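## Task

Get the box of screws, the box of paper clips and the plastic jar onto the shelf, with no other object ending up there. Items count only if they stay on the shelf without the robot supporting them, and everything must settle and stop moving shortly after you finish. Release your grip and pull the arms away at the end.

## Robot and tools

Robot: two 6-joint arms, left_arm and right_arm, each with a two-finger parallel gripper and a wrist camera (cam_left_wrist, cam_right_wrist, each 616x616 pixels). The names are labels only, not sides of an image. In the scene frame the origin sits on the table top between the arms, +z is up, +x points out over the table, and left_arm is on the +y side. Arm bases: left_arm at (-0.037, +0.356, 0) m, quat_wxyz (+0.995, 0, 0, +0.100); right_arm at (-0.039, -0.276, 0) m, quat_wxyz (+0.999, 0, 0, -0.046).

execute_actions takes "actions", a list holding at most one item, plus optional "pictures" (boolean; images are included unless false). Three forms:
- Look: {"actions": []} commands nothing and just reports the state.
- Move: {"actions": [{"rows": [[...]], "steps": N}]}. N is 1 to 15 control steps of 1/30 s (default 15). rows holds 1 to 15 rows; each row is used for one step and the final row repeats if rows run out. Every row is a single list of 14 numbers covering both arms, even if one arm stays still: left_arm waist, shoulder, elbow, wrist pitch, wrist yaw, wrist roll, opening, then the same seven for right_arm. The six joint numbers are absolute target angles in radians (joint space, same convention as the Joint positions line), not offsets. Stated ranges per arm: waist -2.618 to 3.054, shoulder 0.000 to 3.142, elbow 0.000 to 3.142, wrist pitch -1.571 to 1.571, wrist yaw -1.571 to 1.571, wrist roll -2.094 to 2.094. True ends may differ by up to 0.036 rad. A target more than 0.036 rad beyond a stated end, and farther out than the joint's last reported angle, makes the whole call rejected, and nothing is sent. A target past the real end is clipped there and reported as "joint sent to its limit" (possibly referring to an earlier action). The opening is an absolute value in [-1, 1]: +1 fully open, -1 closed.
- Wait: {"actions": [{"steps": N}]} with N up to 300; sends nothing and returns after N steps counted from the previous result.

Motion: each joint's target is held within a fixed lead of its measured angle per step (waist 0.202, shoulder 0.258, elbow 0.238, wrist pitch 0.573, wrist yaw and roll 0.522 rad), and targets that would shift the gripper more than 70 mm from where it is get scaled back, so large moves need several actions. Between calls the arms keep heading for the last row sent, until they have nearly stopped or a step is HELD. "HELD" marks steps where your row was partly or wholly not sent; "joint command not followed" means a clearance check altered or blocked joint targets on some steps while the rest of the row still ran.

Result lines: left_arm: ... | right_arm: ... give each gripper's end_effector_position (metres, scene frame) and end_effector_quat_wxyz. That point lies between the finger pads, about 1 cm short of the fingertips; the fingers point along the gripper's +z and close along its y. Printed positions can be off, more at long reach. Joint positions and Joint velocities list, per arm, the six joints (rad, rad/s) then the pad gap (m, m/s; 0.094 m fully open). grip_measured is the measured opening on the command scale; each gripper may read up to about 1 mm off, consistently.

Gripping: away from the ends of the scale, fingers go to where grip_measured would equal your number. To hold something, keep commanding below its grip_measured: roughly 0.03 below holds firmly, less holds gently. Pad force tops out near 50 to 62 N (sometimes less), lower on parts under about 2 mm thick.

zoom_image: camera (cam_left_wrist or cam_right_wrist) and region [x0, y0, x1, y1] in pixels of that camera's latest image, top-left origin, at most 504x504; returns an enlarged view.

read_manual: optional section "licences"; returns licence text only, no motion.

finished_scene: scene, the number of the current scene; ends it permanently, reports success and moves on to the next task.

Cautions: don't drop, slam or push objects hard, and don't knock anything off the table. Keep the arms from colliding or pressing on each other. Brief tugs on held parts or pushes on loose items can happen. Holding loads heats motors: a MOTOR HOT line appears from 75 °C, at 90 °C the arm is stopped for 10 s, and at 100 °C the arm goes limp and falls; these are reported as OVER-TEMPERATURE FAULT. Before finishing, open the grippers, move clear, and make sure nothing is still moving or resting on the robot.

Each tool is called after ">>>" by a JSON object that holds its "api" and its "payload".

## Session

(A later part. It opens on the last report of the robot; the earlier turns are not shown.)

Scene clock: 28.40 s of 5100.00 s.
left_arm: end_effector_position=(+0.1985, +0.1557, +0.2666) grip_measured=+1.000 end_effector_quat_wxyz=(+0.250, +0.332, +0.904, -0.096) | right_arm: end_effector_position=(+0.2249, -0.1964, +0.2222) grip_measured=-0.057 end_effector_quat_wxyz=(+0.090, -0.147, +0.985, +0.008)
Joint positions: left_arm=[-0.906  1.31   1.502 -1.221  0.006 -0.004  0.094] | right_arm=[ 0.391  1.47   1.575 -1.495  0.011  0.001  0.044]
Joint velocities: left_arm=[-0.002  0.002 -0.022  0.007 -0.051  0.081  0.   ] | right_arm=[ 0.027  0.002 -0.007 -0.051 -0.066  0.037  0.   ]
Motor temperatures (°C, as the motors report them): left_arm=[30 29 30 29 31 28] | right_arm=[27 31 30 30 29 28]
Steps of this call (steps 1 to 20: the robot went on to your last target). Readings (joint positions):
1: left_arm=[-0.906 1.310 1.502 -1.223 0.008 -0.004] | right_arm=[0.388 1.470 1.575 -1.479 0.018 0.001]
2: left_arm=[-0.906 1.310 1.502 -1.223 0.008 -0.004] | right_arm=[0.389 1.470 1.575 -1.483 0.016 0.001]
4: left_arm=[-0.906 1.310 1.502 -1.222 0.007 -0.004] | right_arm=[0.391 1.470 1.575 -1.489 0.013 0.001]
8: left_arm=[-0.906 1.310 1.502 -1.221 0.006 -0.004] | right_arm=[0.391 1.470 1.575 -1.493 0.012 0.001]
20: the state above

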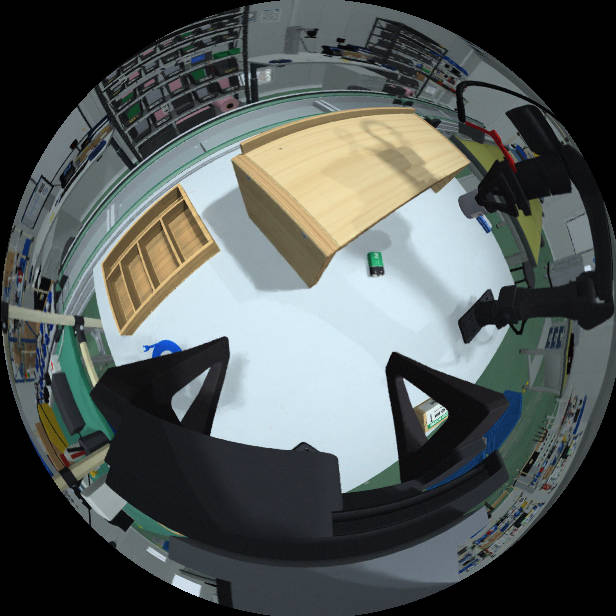

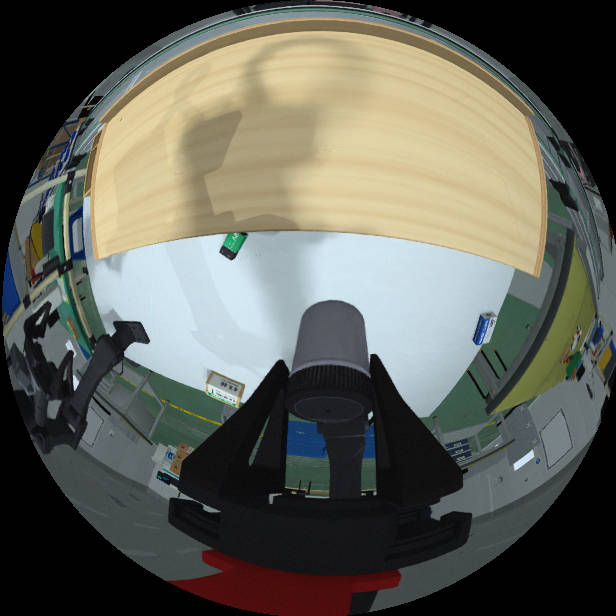

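>>> {"api": "execute_actions", "payload": {"actions": [{"rows":[[-0.9,1.3,1.5,-1.2,0,0,1,0.2,2.1,2.25,-1.57,0,0,-0.09]]}], "pictures": false}}

>>> {"api": "execute_actions", "payload": {"actions": [{"steps":20}]}}

Scene clock: 29.77 s of 5100.00 s.
left_arm: end_effector_position=(+0.1985, +0.1557, +0.2666) grip_measured=+1.000 end_effector_quat_wxyz=(+0.250, +0.332, +0.904, -0.096) | right_arm: end_effector_position=(+0.3945, -0.2250, +0.1954) grip_measured=-0.064 end_effector_quat_wxyz=(+0.097, -0.055, +0.994, +0.013)
Joint positions: left_arm=[-0.906  1.31   1.502 -1.221  0.006 -0.004  0.094] | right_arm=[ 0.202  2.101  2.237 -1.511 -0.016  0.     0.044]
Joint velocities: left_arm=[-0.007  0.002  0.002 -0.007  0.095 -0.007  0.   ] | right_arm=[-0.012  0.007 -0.007 -0.11   0.007 -0.022 -0.   ]
Motor temperatures (°C, as the motors report them): left_arm=[30 29 30 29 31 28] | right_arm=[27 31 31 30 29 28]
Steps of this call (steps 1 to 15: the robot went on to your last target; steps 16 to 26: nothing new was sent; steps 27 to 41: all 15 steps of this action). Readings (joint positions):
27: left_arm=[-0.906 1.310 1.502 -1.221 0.006 -0.004] | right_arm=[0.367 1.506 1.619 -1.537 -0.006 -0.000]
28: left_arm=[-0.906 1.310 1.502 -1.221 0.006 -0.004] | right_arm=[0.324 1.567 1.698 -1.579 -0.014 -0.000]
30: left_arm=[-0.906 1.310 1.502 -1.221 0.006 -0.004] | right_arm=[0.245 1.715 1.859 -1.579 -0.010 -0.000]
34: left_arm=[-0.906 1.310 1.502 -1.221 0.006 -0.004] | right_arm=[0.202 2.001 2.199 -1.553 -0.016 0.000]
41: the state above

Scene clock: 30.43 s of 5100.00 s.
left_arm: end_effector_position=(+0.1985, +0.1557, +0.2666) grip_measured=+1.000 end_effector_quat_wxyz=(+0.250, +0.332, +0.904, -0.096) | right_arm: end_effector_position=(+0.3880, -0.2259, +0.1945) grip_measured=-0.064 end_effector_quat_wxyz=(+0.084, -0.055, +0.995, +0.012)
Joint positions: left_arm=[-0.906  1.31   1.502 -1.221  0.006 -0.004  0.094] | right_arm=[ 0.202  2.1    2.237 -1.538 -0.015  0.     0.044]
Joint velocities: left_arm=[ 0.007  0.007  0.002 -0.022  0.007  0.037  0.   ] | right_arm=[ 0.002 -0.007  0.007  0.066 -0.066 -0.037 -0.   ]
Motor temperatures (°C, as the motors report them): left_arm=[30 29 30 29 31 28] | right_arm=[27 31 31 30 29 28]
Steps of this call (steps 1 to 20: the robot went on to your last target). Readings (joint positions):
1: left_arm=[-0.906 1.310 1.502 -1.221 0.006 -0.004] | right_arm=[0.202 2.101 2.237 -1.516 -0.016 0.000]
2: left_arm=[-0.906 1.310 1.502 -1.221 0.006 -0.004] | right_arm=[0.202 2.100 2.237 -1.519 -0.015 0.000]
4: left_arm=[-0.906 1.310 1.502 -1.221 0.006 -0.004] | right_arm=[0.202 2.100 2.237 -1.526 -0.015 0.000]
8: left_arm=[-0.906 1.310 1.502 -1.221 0.006 -0.004] | right_arm=[0.202 2.100 2.237 -1.533 -0.015 0.000]
20: the state above

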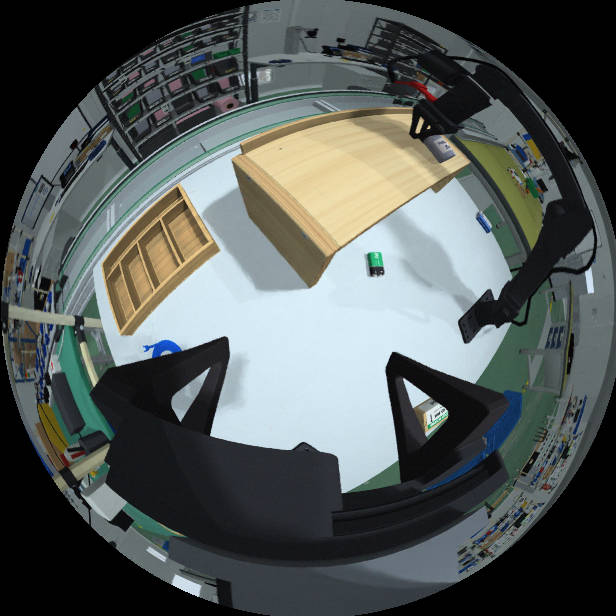

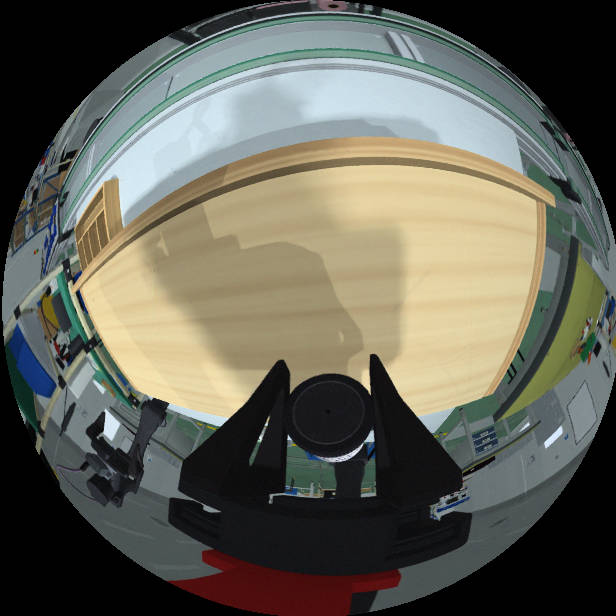

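>>> {"api": "zoom_image", "payload": {"camera": "cam_left_wrist", "region": [370,60,530,220]}}

Region (370, 60, 530, 220) of cam_left_wrist's 616x616 image, scaled by 3.150, with more detail than that image has.

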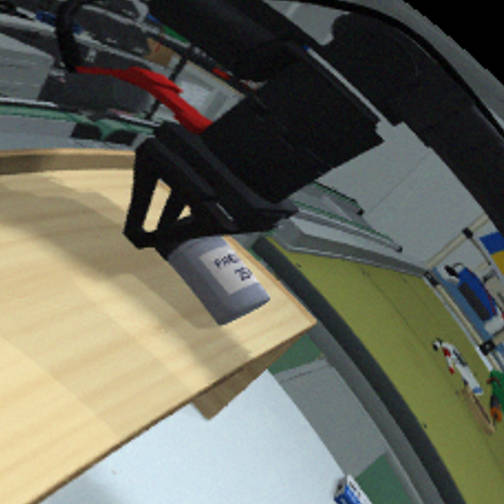

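>>> {"api": "execute_actions", "payload": {"actions": [{"rows":[[-0.9,1.3,1.5,-1.2,0,0,1,0.2,1.8,1.8,-0.65,0,0,-0.1]]}], "pictures": false}}

>>> {"api": "execute_actions", "payload": {"actions": [{"steps":15}]}}

>>> {"api": "zoom_image", "payload": {"camera": "cam_left_wrist", "region": [330,40,530,240]}}

Scene clock: 32.57 s of 5100.00 s.
left_arm: end_effector_position=(+0.1985, +0.1557, +0.2666) grip_measured=+1.000 end_effector_quat_wxyz=(+0.250, +0.332, +0.904, -0.096) | right_arm: end_effector_position=(+0.4735, -0.2167, +0.2841) grip_measured=-0.064 end_effector_quat_wxyz=(+0.428, -0.052, +0.902, +0.030)
Joint positions: left_arm=[-0.906  1.31   1.502 -1.221  0.006 -0.004  0.094] | right_arm=[ 0.202  1.797  1.817 -0.703 -0.014  0.     0.044]
Joint velocities: left_arm=[ 0.002 -0.007 -0.002  0.066 -0.022 -0.066  0.   ] | right_arm=[-0.017 -0.007 -0.056  0.212 -0.007 -0.007  0.   ]
Motor temperatures (°C, as the motors report them): left_arm=[30 29 31 29 31 28] | right_arm=[27 32 31 30 29 28]
Steps of this call (steps 1 to 15: the robot went on to your last target; steps 16 to 49: nothing new was sent; steps 50 to 64: all 15 steps of this action). Readings (joint positions):
50: left_arm=[-0.906 1.310 1.502 -1.221 0.006 -0.004] | right_arm=[0.202 2.061 2.176 -1.463 -0.015 0.000]
51: left_arm=[-0.906 1.310 1.502 -1.221 0.006 -0.004] | right_arm=[0.202 2.004 2.085 -1.363 -0.015 0.000]
53: left_arm=[-0.906 1.310 1.502 -1.221 0.006 -0.004] | right_arm=[0.202 1.882 1.917 -1.164 -0.015 0.000]
57: left_arm=[-0.906 1.310 1.502 -1.221 0.006 -0.004] | right_arm=[0.202 1.797 1.833 -0.881 -0.014 0.000]
64: the state above

Scene clock: 33.07 s of 5100.00 s.
left_arm: end_effector_position=(+0.1985, +0.1557, +0.2666) grip_measured=+1.000 end_effector_quat_wxyz=(+0.250, +0.332, +0.904, -0.096) | right_arm: end_effector_position=(+0.4774, -0.2163, +0.2880) grip_measured=-0.064 end_effector_quat_wxyz=(+0.439, -0.052, +0.896, +0.030)
Joint positions: left_arm=[-0.906  1.31   1.502 -1.221  0.006 -0.004  0.094] | right_arm=[ 0.202  1.797  1.814 -0.676 -0.014  0.     0.044]
Joint velocities: left_arm=[ 0.007 -0.012 -0.002 -0.066  0.007 -0.022  0.   ] | right_arm=[ 0.007 -0.007 -0.002  0.037 -0.051  0.007 -0.001]
Motor temperatures (°C, as the motors report them): left_arm=[30 29 31 29 31 28] | right_arm=[27 32 31 30 29 28]
Steps of this call (steps 1 to 15: the robot went on to your last target). Readings (joint positions):
1: left_arm=[-0.906 1.310 1.502 -1.221 0.006 -0.004] | right_arm=[0.202 1.797 1.816 -0.697 -0.014 0.000]
2: left_arm=[-0.906 1.310 1.502 -1.221 0.006 -0.004] | right_arm=[0.202 1.797 1.815 -0.693 -0.014 0.000]
4: left_arm=[-0.906 1.310 1.502 -1.221 0.006 -0.004] | right_arm=[0.202 1.797 1.814 -0.687 -0.014 0.000]
8: left_arm=[-0.906 1.310 1.502 -1.221 0.006 -0.004] | right_arm=[0.202 1.797 1.814 -0.679 -0.014 0.000]
15: the state above

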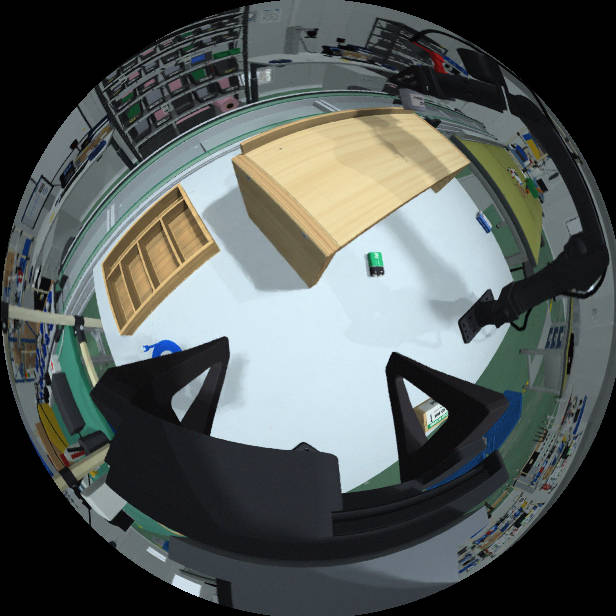

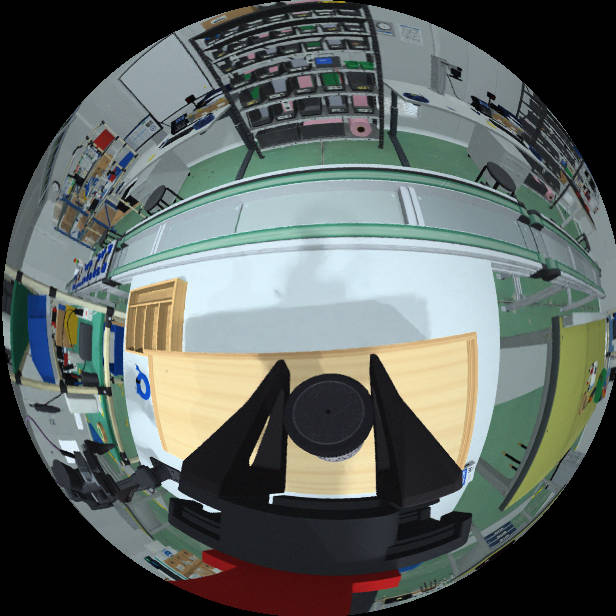

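Region (330, 40, 530, 240) of cam_left_wrist's 616x616 image, scaled by 2.520, with more detail than that image has.

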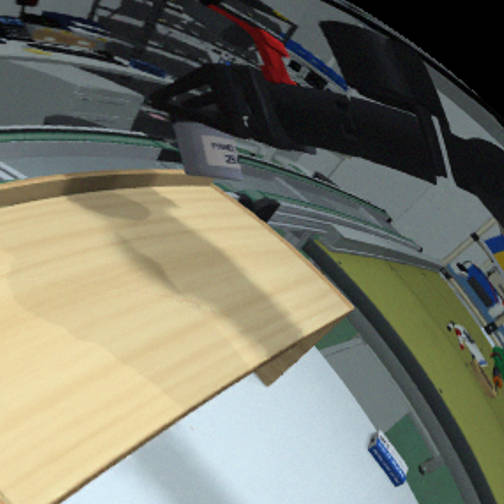

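>>> {"api": "execute_actions", "payload": {"actions": [{"rows":[[-0.9,1.3,1.5,-1.2,0,0,1,0.2,1.53,1.34,-0.43,0,0,-0.1]]}], "pictures": false}}

>>> {"api": "execute_actions", "payload": {"actions": [{"steps":15}]}}

>>> {"api": "zoom_image", "payload": {"camera": "cam_left_wrist", "region": [330,40,530,240]}}

Scene clock: 35.03 s of 5100.00 s.
left_arm: end_effector_position=(+0.1985, +0.1557, +0.2666) grip_measured=+1.000 end_effector_quat_wxyz=(+0.250, +0.332, +0.904, -0.096) | right_arm: end_effector_position=(+0.4167, -0.2230, +0.2391) grip_measured=-0.064 end_effector_quat_wxyz=(+0.434, -0.052, +0.899, +0.030)
Joint positions: left_arm=[-0.906  1.31   1.502 -1.221  0.006 -0.004  0.094] | right_arm=[ 0.202  1.54   1.344 -0.476 -0.014  0.     0.044]
Joint velocities: left_arm=[-0.002 -0.017 -0.007 -0.051 -0.007 -0.022  0.   ] | right_arm=[-0.012  0.007 -0.002  0.154  0.007 -0.022  0.   ]
Motor temperatures (°C, as the motors report them): left_arm=[30 29 31 30 31 28] | right_arm=[27 32 31 30 29 28]
Steps of this call (steps 1 to 15: the robot went on to your last target; steps 16 to 44: nothing new was sent; steps 45 to 59: all 15 steps of this action). Readings (joint positions):
45: left_arm=[-0.906 1.310 1.502 -1.221 0.006 -0.004] | right_arm=[0.202 1.760 1.755 -0.613 -0.014 0.000]
46: left_arm=[-0.906 1.310 1.502 -1.221 0.006 -0.004] | right_arm=[0.202 1.702 1.661 -0.562 -0.014 0.000]
48: left_arm=[-0.906 1.310 1.502 -1.221 0.006 -0.004] | right_arm=[0.202 1.580 1.492 -0.520 -0.014 0.000]
52: left_arm=[-0.906 1.310 1.502 -1.221 0.006 -0.004] | right_arm=[0.202 1.517 1.364 -0.502 -0.014 0.000]
59: the state above

Scene clock: 35.53 s of 5100.00 s.
left_arm: end_effector_position=(+0.1985, +0.1557, +0.2666) grip_measured=+1.000 end_effector_quat_wxyz=(+0.250, +0.332, +0.904, -0.096) | right_arm: end_effector_position=(+0.4197, -0.2226, +0.2431) grip_measured=-0.064 end_effector_quat_wxyz=(+0.443, -0.052, +0.895, +0.030)
Joint positions: left_arm=[-0.906  1.31   1.502 -1.221  0.006 -0.004  0.094] | right_arm=[ 0.202  1.54   1.344 -0.456 -0.014  0.     0.044]
Joint velocities: left_arm=[ 0.012  0.002  0.022 -0.037  0.007 -0.007  0.   ] | right_arm=[-0.017  0.002  0.002 -0.051 -0.007  0.007  0.   ]
Motor temperatures (°C, as the motors report them): left_arm=[30 29 31 30 31 28] | right_arm=[27 32 31 30 29 28]
Steps of this call (steps 1 to 15: the robot went on to your last target). Readings (joint positions):
1: left_arm=[-0.906 1.310 1.502 -1.221 0.006 -0.004] | right_arm=[0.202 1.540 1.344 -0.470 -0.014 0.000]
2: left_arm=[-0.906 1.310 1.502 -1.221 0.006 -0.004] | right_arm=[0.202 1.540 1.344 -0.466 -0.014 0.000]
4: left_arm=[-0.906 1.310 1.502 -1.221 0.006 -0.004] | right_arm=[0.202 1.540 1.344 -0.462 -0.014 0.000]
8: left_arm=[-0.906 1.310 1.502 -1.221 0.006 -0.004] | right_arm=[0.202 1.540 1.344 -0.458 -0.014 0.000]
15: the state above

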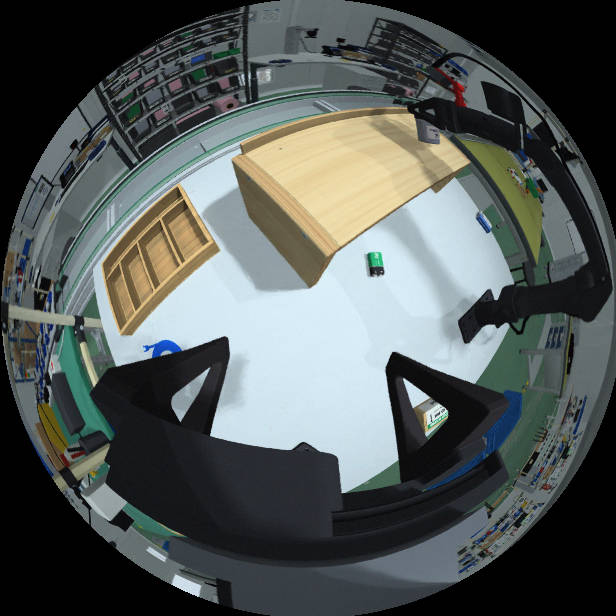

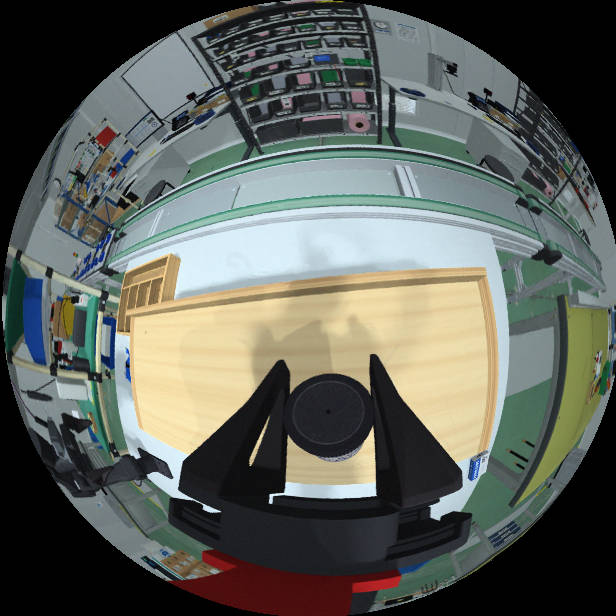

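Region (330, 40, 530, 240) of cam_left_wrist's 616x616 image, scaled by 2.520, with more detail than that image has.

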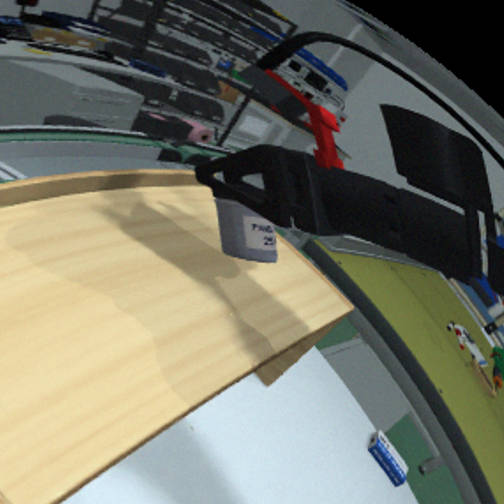

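>>> {"api": "execute_actions", "payload": {"actions": [{"rows":[[-0.9,1.3,1.5,-1.2,0,0,1,0.2,1.59,1.27,-0.31,0,0,-0.1]]}]}}

>>> {"api": "zoom_image", "payload": {"camera": "cam_left_wrist", "region": [330,40,530,240]}}

Scene clock: 36.67 s of 5100.00 s.
left_arm: end_effector_position=(+0.1985, +0.1557, +0.2666) grip_measured=+1.000 end_effector_quat_wxyz=(+0.250, +0.332, +0.904, -0.096) | right_arm: end_effector_position=(+0.4390, -0.2206, +0.2352) grip_measured=-0.064 end_effector_quat_wxyz=(+0.472, -0.051, +0.880, +0.032)
Joint positions: left_arm=[-0.906  1.31   1.502 -1.221  0.006 -0.004  0.094] | right_arm=[ 0.202  1.577  1.297 -0.305 -0.013  0.     0.044]
Joint velocities: left_arm=[-0.002 -0.012 -0.012 -0.022  0.081  0.007  0.   ] | right_arm=[ 0.002 -0.007 -0.012  0.022  0.066 -0.022 -0.   ]
Motor temperatures (°C, as the motors report them): left_arm=[30 29 31 30 31 28] | right_arm=[27 32 31 31 29 28]
Steps of this call (steps 1 to 15: the robot went on to your last target; steps 16 to 19: nothing new was sent; steps 20 to 34: all 15 steps of this action). Readings (joint positions):
20: left_arm=[-0.906 1.310 1.502 -1.221 0.006 -0.004] | right_arm=[0.202 1.543 1.334 -0.434 -0.014 0.000]
21: left_arm=[-0.906 1.310 1.502 -1.221 0.006 -0.004] | right_arm=[0.202 1.547 1.322 -0.405 -0.013 0.000]
23: left_arm=[-0.906 1.310 1.502 -1.221 0.006 -0.004] | right_arm=[0.202 1.566 1.303 -0.356 -0.013 0.000]
27: left_arm=[-0.906 1.310 1.502 -1.221 0.006 -0.004] | right_arm=[0.202 1.577 1.303 -0.318 -0.013 0.000]
34: the state above

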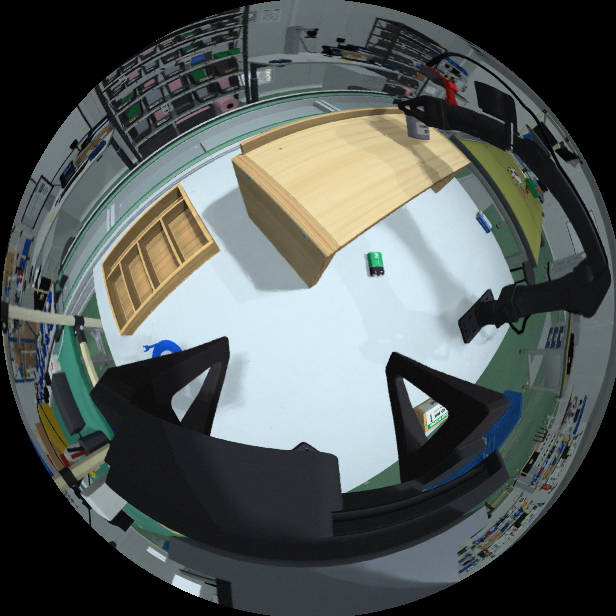

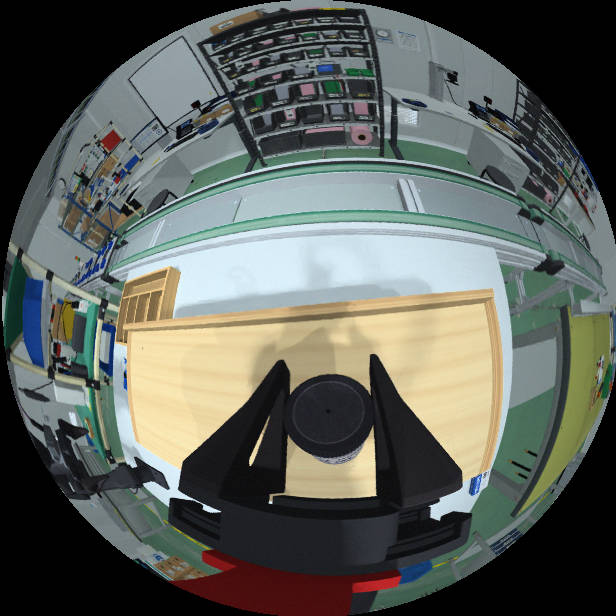

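Region (330, 40, 530, 240) of cam_left_wrist's 616x616 image, scaled by 2.520, with more detail than that image has.

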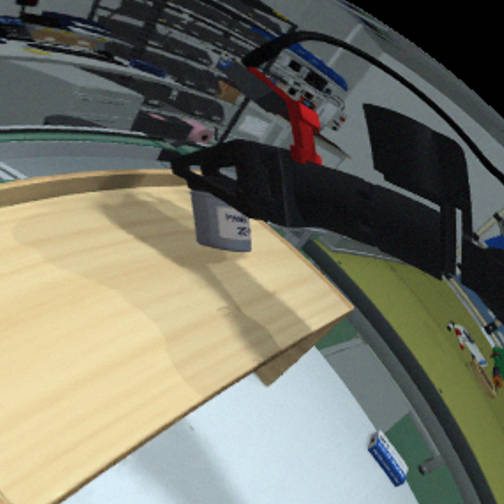

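Lower just via wrist pitch.

>>> {"api": "execute_actions", "payload": {"actions": [{"rows":[[-0.9,1.3,1.5,-1.2,0,0,1,0.2,1.57,1.27,-0.45,0,0,-0.1]]}]}}

>>> {"api": "zoom_image", "payload": {"camera": "cam_left_wrist", "region": [330,40,530,240]}}

Scene clock: 37.77 s of 5100.00 s.
left_arm: end_effector_position=(+0.1985, +0.1557, +0.2666) grip_measured=+1.000 end_effector_quat_wxyz=(+0.250, +0.332, +0.904, -0.096) | right_arm: end_effector_position=(+0.4350, -0.2210, +0.2342) grip_measured=-0.064 end_effector_quat_wxyz=(+0.466, -0.051, +0.883, +0.031)
Joint positions: left_arm=[-0.906  1.31   1.502 -1.221  0.006 -0.004  0.094] | right_arm=[ 0.202  1.569  1.296 -0.327 -0.013  0.     0.044]
Joint velocities: left_arm=[ 0.007 -0.037 -0.017  0.066 -0.037  0.022  0.   ] | right_arm=[-0.007  0.007 -0.012 -0.007  0.007 -0.007  0.   ]
Motor temperatures (°C, as the motors report them): left_arm=[30 29 31 30 31 28] | right_arm=[27 32 31 31 29 28]
Steps of this call (steps 1 to 15: the robot went on to your last target; steps 16 to 18: nothing new was sent; steps 19 to 33: all 15 steps of this action). Readings (joint positions):
19: left_arm=[-0.906 1.310 1.502 -1.221 0.006 -0.004] | right_arm=[0.202 1.576 1.296 -0.313 -0.013 0.000]
20: left_arm=[-0.906 1.310 1.502 -1.221 0.006 -0.004] | right_arm=[0.202 1.574 1.296 -0.317 -0.013 0.000]
22: left_arm=[-0.906 1.310 1.502 -1.221 0.006 -0.004] | right_arm=[0.202 1.570 1.296 -0.325 -0.013 0.000]
26: left_arm=[-0.906 1.310 1.502 -1.221 0.006 -0.004] | right_arm=[0.202 1.569 1.296 -0.327 -0.013 0.000]
33: the state above

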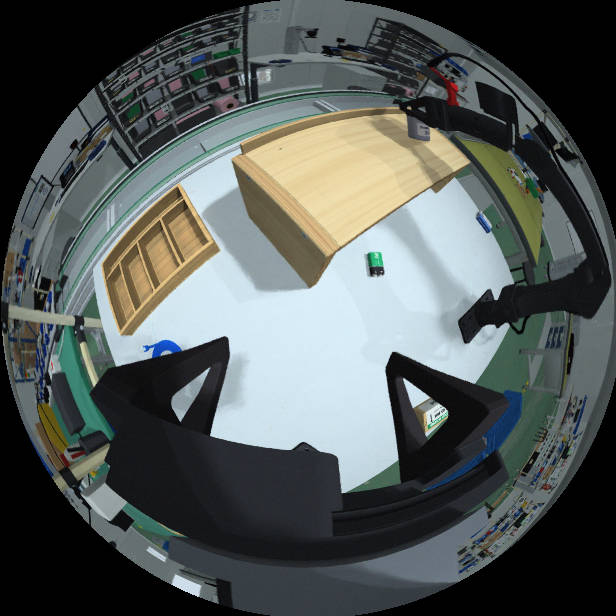

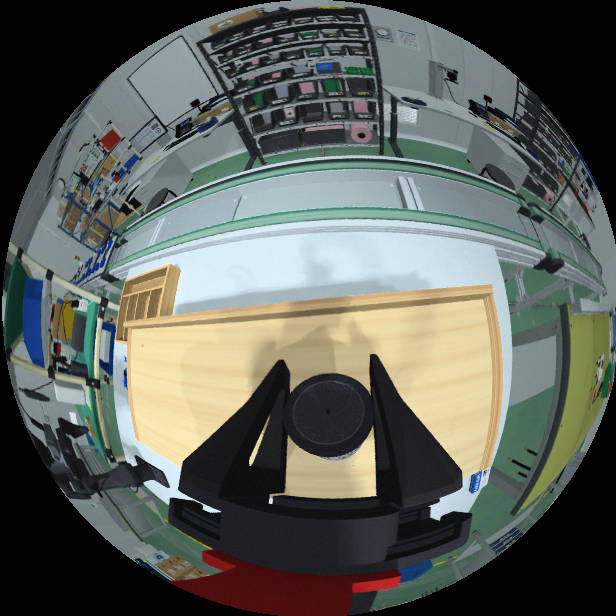

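Region (330, 40, 530, 240) of cam_left_wrist's 616x616 image, scaled by 2.520, with more detail than that image has.

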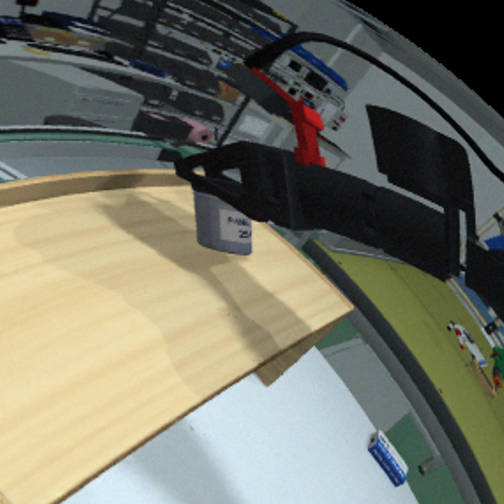

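>>> {"api": "execute_actions", "payload": {"actions": [{"rows":[[-0.9,1.3,1.5,-1.2,0,0,1,0.2,1.57,1.29,-0.33,0,0,1]]}], "pictures": false}}

>>> {"api": "execute_actions", "payload": {"actions": [{"rows":[[-0.3,1.3,1.5,-1.2,0,0,1,0.2,1.25,1.25,-0.6,0,0,1]]}]}}

Scene clock: 40.33 s of 5100.00 s.
left_arm: end_effector_position=(+0.1985, +0.1557, +0.2666) grip_measured=+1.000 end_effector_quat_wxyz=(+0.250, +0.332, +0.904, -0.096) | right_arm: end_effector_position=(+0.4354, -0.2210, +0.2349) grip_measured=+1.000 end_effector_quat_wxyz=(+0.467, -0.051, +0.882, +0.031)
Joint positions: left_arm=[-0.906  1.31   1.502 -1.221  0.006 -0.004  0.094] | right_arm=[ 0.202  1.569  1.296 -0.324 -0.013  0.     0.094]
Joint velocities: left_arm=[-0.007  0.002 -0.012 -0.066 -0.051 -0.022  0.   ] | right_arm=[ 0.012  0.002 -0.007  0.007 -0.022 -0.022  0.   ]
Motor temperatures (°C, as the motors report them): left_arm=[30 29 31 30 31 28] | right_arm=[27 32 31 31 29 28]
Steps of this call (steps 1 to 15: the robot went on to your last target; steps 16 to 62: nothing new was sent; steps 63 to 77: all 15 steps of this action). Readings (joint positions):
63: left_arm=[-0.906 1.310 1.502 -1.221 0.006 -0.004] | right_arm=[0.202 1.569 1.296 -0.321 -0.013 0.000]
64: left_arm=[-0.906 1.310 1.502 -1.221 0.006 -0.004] | right_arm=[0.202 1.569 1.296 -0.321 -0.013 0.000]
66: left_arm=[-0.906 1.310 1.502 -1.221 0.006 -0.004] | right_arm=[0.202 1.569 1.296 -0.324 -0.013 0.000]
70: left_arm=[-0.906 1.310 1.502 -1.221 0.006 -0.004] | right_arm=[0.202 1.569 1.296 -0.324 -0.013 0.000]
77: the state above

Scene clock: 40.83 s of 5100.00 s.
left_arm: end_effector_position=(+0.2743, +0.3294, +0.2685) grip_measured=+1.000 end_effector_quat_wxyz=(+0.275, +0.043, +0.961, -0.010) | right_arm: end_effector_position=(+0.3494, -0.2304, +0.2985) grip_measured=+1.000 end_effector_quat_wxyz=(+0.483, -0.051, +0.874, +0.032)
Joint positions: left_arm=[-0.293  1.31   1.502 -1.207 -0.007 -0.002  0.094] | right_arm=[ 0.202  1.246  1.254 -0.569 -0.013  0.     0.094]
Joint velocities: left_arm=[-0.002  0.012  0.017  0.007  0.081  0.007  0.   ] | right_arm=[-0.012  0.125 -0.012 -0.227 -0.037 -0.007  0.   ]
Motor temperatures (°C, as the motors report them): left_arm=[30 29 31 30 31 28] | right_arm=[27 32 31 31 29 28]
Steps of this call (steps 1 to 15: all 15 steps of this action). Readings (joint positions):
1: left_arm=[-0.878 1.310 1.502 -1.221 0.021 -0.002] | right_arm=[0.202 1.548 1.290 -0.345 -0.013 0.000]
2: left_arm=[-0.819 1.310 1.502 -1.220 0.025 -0.002] | right_arm=[0.202 1.507 1.270 -0.392 -0.013 0.000]
4: left_arm=[-0.671 1.310 1.502 -1.213 0.019 -0.002] | right_arm=[0.202 1.395 1.246 -0.482 -0.013 0.000]
8: left_arm=[-0.375 1.310 1.502 -1.207 0.005 -0.002] | right_arm=[0.202 1.230 1.250 -0.529 -0.013 0.000]
15: the state above

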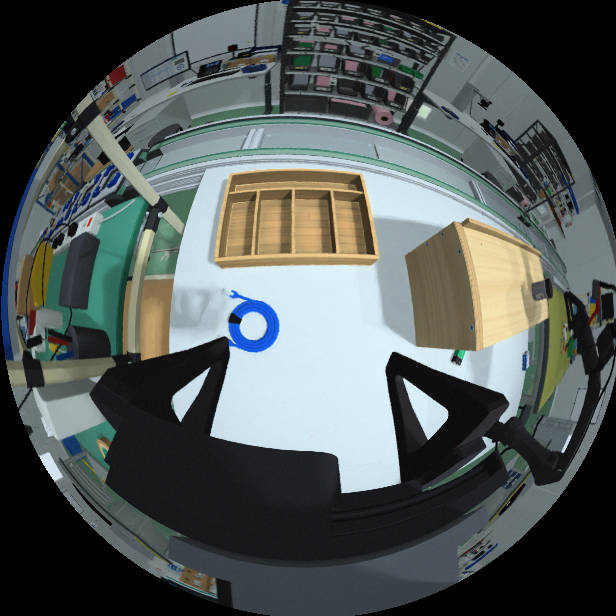

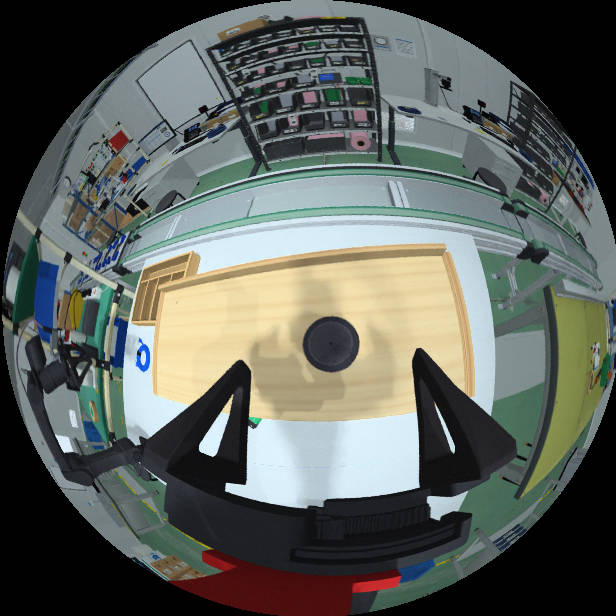

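>>> {"api": "execute_actions", "payload": {"actions": [{"rows":[[0,1.3,1.5,-1.2,0,0,1,0.9,1.15,1.3,-1.4,0,0,1]]}], "pictures": false}}

>>> {"api": "execute_actions", "payload": {"actions": [{"rows":[[0,1.3,1.5,-1.2,0,0,1,1.8,1.68,1.45,-1.32,0,0,1]]}], "pictures": false}}

>>> {"api": "execute_actions", "payload": {"actions": [{"steps":20}]}}

Scene clock: 42.87 s of 5100.00 s.
left_arm: end_effector_position=(+0.2686, +0.4223, +0.2686) grip_measured=+1.000 end_effector_quat_wxyz=(+0.274, -0.100, +0.956, +0.031) | right_arm: end_effector_position=(+0.1217, -0.1048, +0.2077) grip_measured=+1.000 end_effector_quat_wxyz=(+0.145, -0.387, +0.908, +0.069)
Joint positions: left_arm=[ 0.007  1.31   1.502 -1.205 -0.005 -0.001  0.094] | right_arm=[ 0.897  1.172  1.26  -1.337 -0.014  0.001  0.094]
Joint velocities: left_arm=[-0.002  0.007 -0.017 -0.022 -0.007 -0.007  0.   ] | right_arm=[ 0.012 -0.042 -0.002 -0.403 -0.007  0.037  0.   ]
Motor temperatures (°C, as the motors report them): left_arm=[30 29 31 30 31 28] | right_arm=[27 31 31 31 29 28]
Steps of this call (steps 1 to 30: the robot went on to your last target; steps 31 to 46: nothing new was sent; steps 47 to 61: all 15 steps of this action). Readings (joint positions):
47: left_arm=[-0.265 1.310 1.502 -1.207 0.012 -0.001] | right_arm=[0.221 1.246 1.259 -0.626 0.000 0.001]
48: left_arm=[-0.206 1.310 1.502 -1.206 0.018 -0.001] | right_arm=[0.258 1.235 1.260 -0.691 0.005 0.001]
50: left_arm=[-0.068 1.310 1.502 -1.205 0.009 -0.001] | right_arm=[0.357 1.210 1.260 -0.831 0.004 0.001]
54: left_arm=[0.007 1.310 1.502 -1.205 -0.008 -0.001] | right_arm=[0.588 1.181 1.260 -1.101 0.004 0.001]
61: the state above

Scene clock: 43.37 s of 5100.00 s.
left_arm: end_effector_position=(+0.2686, +0.4222, +0.2686) grip_measured=+1.000 end_effector_quat_wxyz=(+0.274, -0.100, +0.956, +0.031) | right_arm: end_effector_position=(-0.0822, +0.0320, +0.1221) grip_measured=+1.000 end_effector_quat_wxyz=(+0.001, +0.752, -0.659, -0.004)
Joint positions: left_arm=[ 0.007  1.31   1.502 -1.205 -0.005 -0.001  0.094] | right_arm=[ 1.798  1.717  1.44  -1.29  -0.006  0.003  0.094]
Joint velocities: left_arm=[-0.012  0.002  0.002  0.037  0.007 -0.022  0.   ] | right_arm=[ 1.131 -0.256 -0.017 -0.022 -0.256  0.066  0.   ]
Motor temperatures (°C, as the motors report them): left_arm=[30 29 31 30 31 28] | right_arm=[27 31 31 31 29 28]
Steps of this call (steps 1 to 15: all 15 steps of this action). Readings (joint positions):
1: left_arm=[0.007 1.310 1.502 -1.205 -0.005 -0.001] | right_arm=[0.927 1.202 1.291 -1.373 0.003 0.003]
2: left_arm=[0.007 1.310 1.502 -1.205 -0.005 -0.001] | right_arm=[0.985 1.258 1.344 -1.391 0.007 0.004]
4: left_arm=[0.007 1.310 1.502 -1.205 -0.005 -0.001] | right_arm=[1.101 1.389 1.417 -1.354 0.008 0.004]
8: left_arm=[0.007 1.310 1.502 -1.205 -0.005 -0.001] | right_arm=[1.327 1.640 1.440 -1.299 0.012 0.004]
15: the state above

Scene clock: 44.03 s of 5100.00 s.
left_arm: end_effector_position=(+0.2686, +0.4222, +0.2686) grip_measured=+1.000 end_effector_quat_wxyz=(+0.274, -0.100, +0.956, +0.031) | right_arm: end_effector_position=(-0.0852, +0.0258, +0.1294) grip_measured=+1.000 end_effector_quat_wxyz=(+0.002, +0.755, -0.656, -0.007)
Joint positions: left_arm=[ 0.007  1.31   1.502 -1.205 -0.005 -0.001  0.094] | right_arm=[ 1.806  1.691  1.44  -1.312 -0.013  0.002  0.094]
Joint velocities: left_arm=[ 0.012  0.007 -0.012  0.066 -0.022 -0.022  0.   ] | right_arm=[-0.007  0.002 -0.002 -0.007 -0.11  -0.022  0.   ]
Motor temperatures (°C, as the motors report them): left_arm=[30 29 31 30 31 28] | right_arm=[27 31 31 31 29 28]
Steps of this call (steps 1 to 20: the robot went on to your last target). Readings (joint positions):
1: left_arm=[0.007 1.310 1.502 -1.205 -0.005 -0.001] | right_arm=[1.825 1.708 1.440 -1.292 -0.014 0.002]
2: left_arm=[0.007 1.310 1.502 -1.205 -0.005 -0.001] | right_arm=[1.833 1.701 1.440 -1.296 -0.018 0.002]
4: left_arm=[0.007 1.310 1.502 -1.205 -0.005 -0.001] | right_arm=[1.824 1.692 1.440 -1.303 -0.018 0.002]
8: left_arm=[0.007 1.310 1.502 -1.205 -0.005 -0.001] | right_arm=[1.806 1.691 1.440 -1.309 -0.013 0.002]
20: the state above

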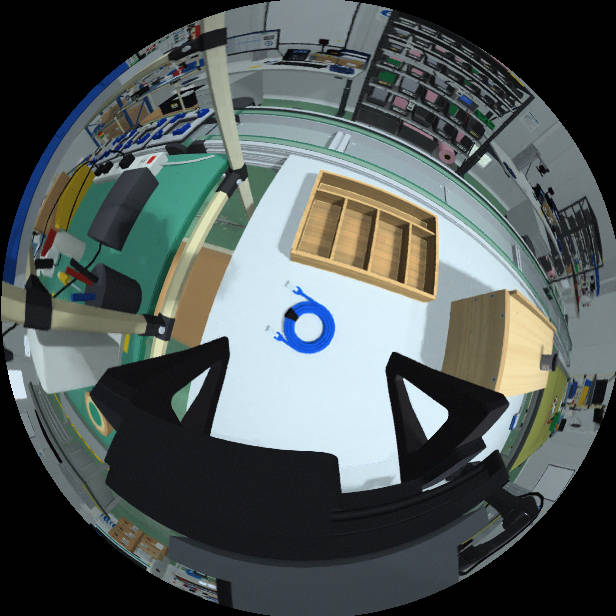

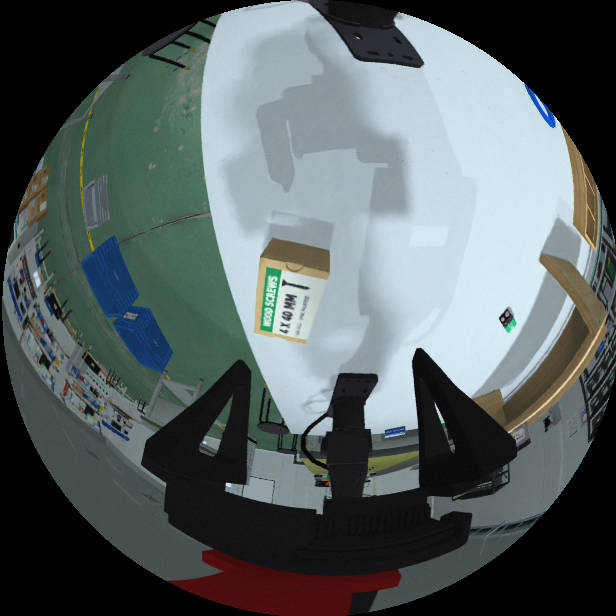

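>>> {"api": "execute_actions", "payload": {"actions": [{"rows":[[0,1.3,1.5,-1.2,0,0,1,1.92,1.70,1.27,-1.13,0,0.28,1]]}], "pictures": false}}

>>> {"api": "execute_actions", "payload": {"actions": [{"steps":10}]}}

Scene clock: 45.57 s of 5100.00 s.
left_arm: end_effector_position=(+0.2686, +0.4222, +0.2686) grip_measured=+1.000 end_effector_quat_wxyz=(+0.274, -0.100, +0.956, +0.030) | right_arm: end_effector_position=(-0.1180, +0.0136, +0.0827) grip_measured=+1.000 end_effector_quat_wxyz=(+0.006, +0.707, -0.707, +0.005)
Joint positions: left_arm=[ 0.007  1.31   1.502 -1.205 -0.004 -0.001  0.094] | right_arm=[ 1.925  1.71   1.275 -1.149 -0.005  0.261  0.094]
Joint velocities: left_arm=[ 0.002  0.027  0.002  0.022 -0.081 -0.051  0.   ] | right_arm=[-0.027 -0.002 -0.012  0.066  0.037  0.081  0.   ]
Motor temperatures (°C, as the motors report them): left_arm=[30 29 31 30 31 28] | right_arm=[27 31 31 31 29 28]
Steps of this call (steps 1 to 15: the robot went on to your last target; steps 16 to 31: nothing new was sent; steps 32 to 46: all 15 steps of this action). Readings (joint positions):
32: left_arm=[0.007 1.310 1.502 -1.205 -0.004 -0.001] | right_arm=[1.819 1.686 1.413 -1.278 -0.005 0.047]
33: left_arm=[0.007 1.310 1.502 -1.205 -0.004 -0.001] | right_arm=[1.843 1.680 1.375 -1.239 -0.000 0.093]
35: left_arm=[0.007 1.310 1.502 -1.205 -0.004 -0.001] | right_arm=[1.897 1.689 1.313 -1.204 -0.002 0.157]
39: left_arm=[0.007 1.310 1.502 -1.205 -0.004 -0.001] | right_arm=[1.925 1.710 1.275 -1.180 -0.005 0.223]
46: the state above

Scene clock: 45.90 s of 5100.00 s.
left_arm: end_effector_position=(+0.2686, +0.4222, +0.2686) grip_measured=+1.000 end_effector_quat_wxyz=(+0.274, -0.100, +0.956, +0.030) | right_arm: end_effector_position=(-0.1183, +0.0150, +0.0827) grip_measured=+1.000 end_effector_quat_wxyz=(+0.004, +0.704, -0.710, +0.002)
Joint positions: left_arm=[ 0.007  1.31   1.502 -1.205 -0.004 -0.001  0.094] | right_arm=[ 1.925  1.71   1.275 -1.144 -0.005  0.269  0.094]
Joint velocities: left_arm=[ 0.017  0.002  0.007  0.007 -0.11   0.022  0.   ] | right_arm=[-0.007 -0.017 -0.012 -0.081  0.007  0.007  0.   ]
Motor temperatures (°C, as the motors report them): left_arm=[30 29 31 30 31 28] | right_arm=[27 31 31 31 29 28]
Steps of this call (steps 1 to 10: the robot went on to your last target). Readings (joint positions):
1: left_arm=[0.007 1.310 1.502 -1.205 -0.004 -0.001] | right_arm=[1.925 1.710 1.275 -1.148 -0.005 0.262]
2: left_arm=[0.007 1.310 1.502 -1.205 -0.004 -0.001] | right_arm=[1.925 1.710 1.275 -1.147 -0.005 0.264]
4: left_arm=[0.007 1.310 1.502 -1.205 -0.004 -0.001] | right_arm=[1.925 1.710 1.275 -1.146 -0.005 0.266]
8: left_arm=[0.007 1.310 1.502 -1.205 -0.004 -0.001] | right_arm=[1.925 1.710 1.275 -1.144 -0.005 0.269]
10: the state above

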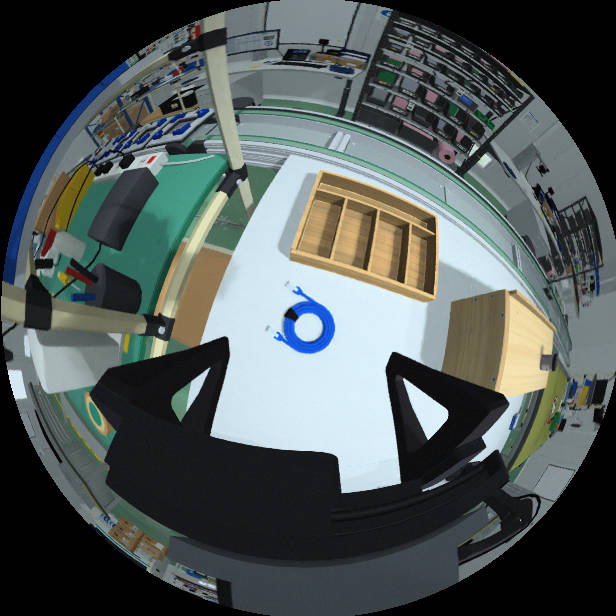

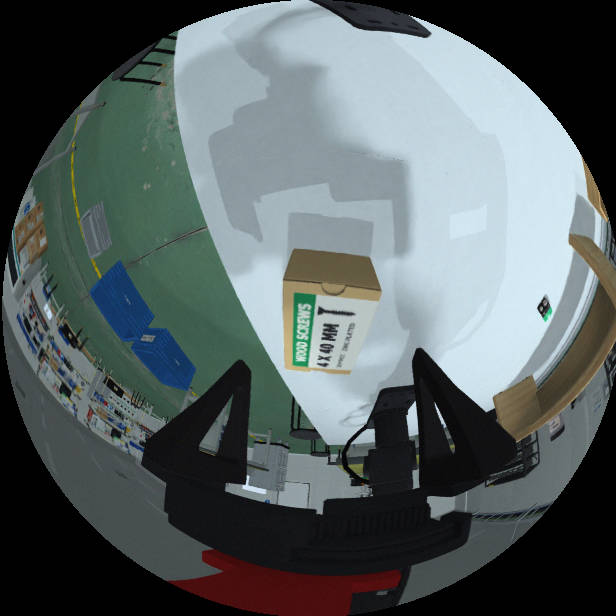

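>>> {"api": "execute_actions", "payload": {"actions": [{"rows":[[0,1.3,1.5,-1.2,0,0,1,1.90,1.79,1.40,-1.18,0,0.25,1]]}], "pictures": false}}

>>> {"api": "execute_actions", "payload": {"actions": [{"rows":[[0,1.3,1.5,-1.2,0,0,1,1.90,1.86,1.30,-0.99,0,0.25,1]]}]}}

Scene clock: 47.57 s of 5100.00 s.
left_arm: end_effector_position=(+0.2686, +0.4222, +0.2686) grip_measured=+1.000 end_effector_quat_wxyz=(+0.274, -0.100, +0.956, +0.030) | right_arm: end_effector_position=(-0.1182, +0.0349, +0.0849) grip_measured=+1.000 end_effector_quat_wxyz=(+0.006, +0.702, -0.712, +0.004)
Joint positions: left_arm=[ 0.007  1.31   1.502 -1.205 -0.004 -0.001  0.094] | right_arm=[ 1.908  1.785  1.372 -1.171 -0.005  0.26   0.094]
Joint velocities: left_arm=[ 0.002  0.007 -0.017 -0.051 -0.022  0.022  0.   ] | right_arm=[ 0.007 -0.042 -0.002 -0.022  0.007  0.007  0.   ]
Motor temperatures (°C, as the motors report them): left_arm=[30 29 31 30 31 28] | right_arm=[27 32 31 30 29 28]
Steps of this call (steps 1 to 15: the robot went on to your last target; steps 16 to 35: nothing new was sent; steps 36 to 50: all 15 steps of this action). Readings (joint positions):
36: left_arm=[0.007 1.310 1.502 -1.205 -0.004 -0.001] | right_arm=[1.923 1.723 1.294 -1.163 -0.005 0.269]
37: left_arm=[0.007 1.310 1.502 -1.205 -0.004 -0.001] | right_arm=[1.920 1.743 1.323 -1.177 -0.005 0.267]
39: left_arm=[0.007 1.310 1.502 -1.205 -0.004 -0.001] | right_arm=[1.912 1.774 1.363 -1.170 -0.005 0.264]
43: left_arm=[0.007 1.310 1.502 -1.205 -0.004 -0.001] | right_arm=[1.908 1.785 1.372 -1.168 -0.005 0.261]
50: the state above

Scene clock: 48.07 s of 5100.00 s.
left_arm: end_effector_position=(+0.2686, +0.4222, +0.2686) grip_measured=+1.000 end_effector_quat_wxyz=(+0.274, -0.100, +0.956, +0.030) | right_arm: end_effector_position=(-0.1222, +0.0509, +0.0434) grip_measured=+1.000 end_effector_quat_wxyz=(+0.002, +0.702, -0.712, -0.003)
Joint positions: left_arm=[ 0.007  1.31   1.502 -1.205 -0.004 -0.001  0.094] | right_arm=[ 1.908  1.869  1.31  -1.009 -0.005  0.26   0.094]
Joint velocities: left_arm=[ 0.002 -0.027 -0.007 -0.037  0.007 -0.007  0.   ] | right_arm=[-0.007  0.002  0.017  0.037 -0.051 -0.051  0.   ]
Motor temperatures (°C, as the motors report them): left_arm=[30 29 31 30 31 28] | right_arm=[27 32 31 30 29 28]
Steps of this call (steps 1 to 15: all 15 steps of this action). Readings (joint positions):
1: left_arm=[0.007 1.310 1.502 -1.205 -0.004 -0.001] | right_arm=[1.908 1.789 1.364 -1.152 -0.005 0.260]
2: left_arm=[0.007 1.310 1.502 -1.205 -0.004 -0.001] | right_arm=[1.908 1.797 1.354 -1.121 -0.005 0.260]
4: left_arm=[0.007 1.310 1.502 -1.205 -0.004 -0.001] | right_arm=[1.908 1.829 1.336 -1.072 -0.005 0.260]
8: left_arm=[0.007 1.310 1.502 -1.205 -0.004 -0.001] | right_arm=[1.908 1.868 1.311 -1.031 -0.005 0.260]
15: the state above

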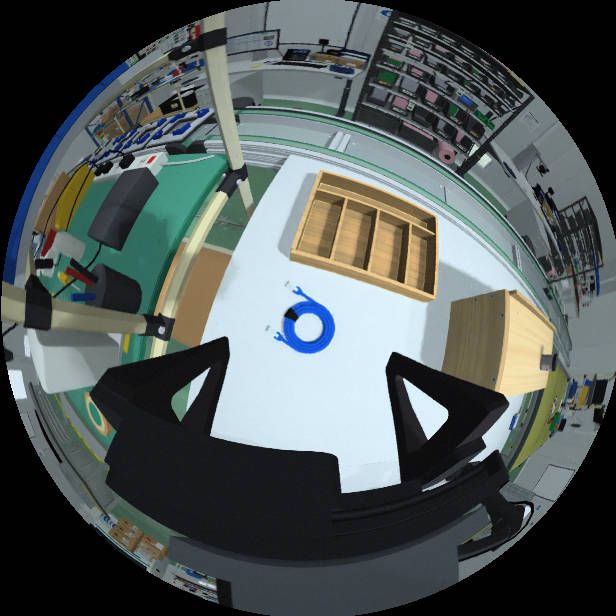

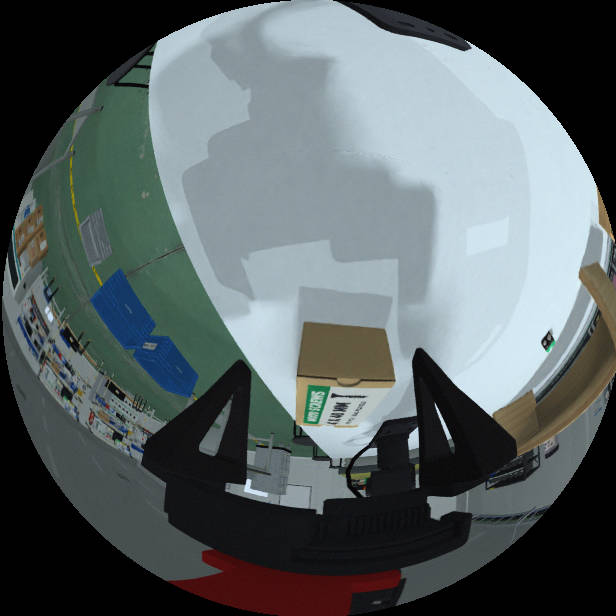

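>>> {"api": "execute_actions", "payload": {"actions": [{"rows":[[0,1.3,1.5,-1.2,0,0,1,1.915,1.765,1.15,-0.94,0,0.27,1]]}]}}

Scene clock: 49.37 s of 5100.00 s.
left_arm: end_effector_position=(+0.2686, +0.4222, +0.2686) grip_measured=+1.000 end_effector_quat_wxyz=(+0.274, -0.100, +0.956, +0.030) | right_arm: end_effector_position=(-0.1153, +0.0234, +0.0363) grip_measured=+1.000 end_effector_quat_wxyz=(+0.002, +0.701, -0.713, -0.002)
Joint positions: left_arm=[ 0.007  1.31   1.502 -1.205 -0.004 -0.001  0.094] | right_arm=[ 1.908  1.779  1.164 -0.956 -0.005  0.261  0.094]
Joint velocities: left_arm=[ 0.002 -0.017  0.002  0.051 -0.037 -0.037  0.   ] | right_arm=[ 0.022 -0.012 -0.017  0.051 -0.022  0.066  0.   ]
Motor temperatures (°C, as the motors report them): left_arm=[30 29 31 30 31 28] | right_arm=[27 32 31 30 29 28]
Steps of this call (steps 1 to 15: the robot went on to your last target; steps 16 to 24: nothing new was sent; steps 25 to 39: all 15 steps of this action). Readings (joint positions):
25: left_arm=[0.007 1.310 1.502 -1.205 -0.004 -0.001] | right_arm=[1.908 1.853 1.282 -0.974 -0.005 0.260]
26: left_arm=[0.007 1.310 1.502 -1.205 -0.004 -0.001] | right_arm=[1.908 1.826 1.240 -0.953 -0.005 0.260]
28: left_arm=[0.007 1.310 1.502 -1.205 -0.004 -0.001] | right_arm=[1.908 1.788 1.183 -0.962 -0.005 0.260]
32: left_arm=[0.007 1.310 1.502 -1.205 -0.004 -0.001] | right_arm=[1.908 1.779 1.164 -0.966 -0.005 0.261]
39: the state above

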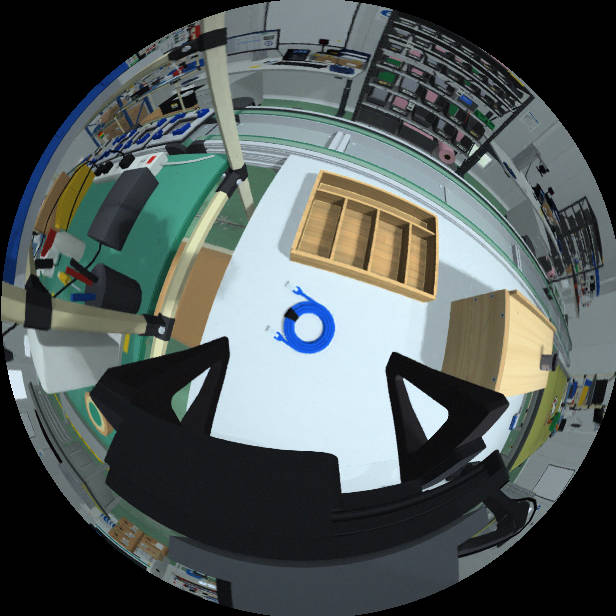

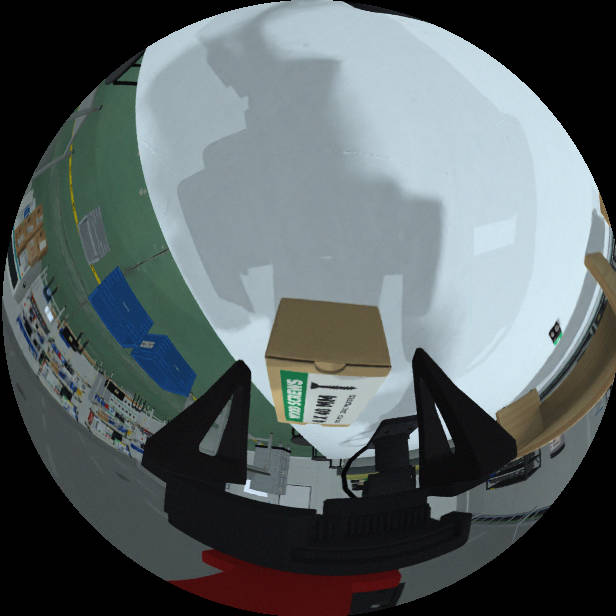

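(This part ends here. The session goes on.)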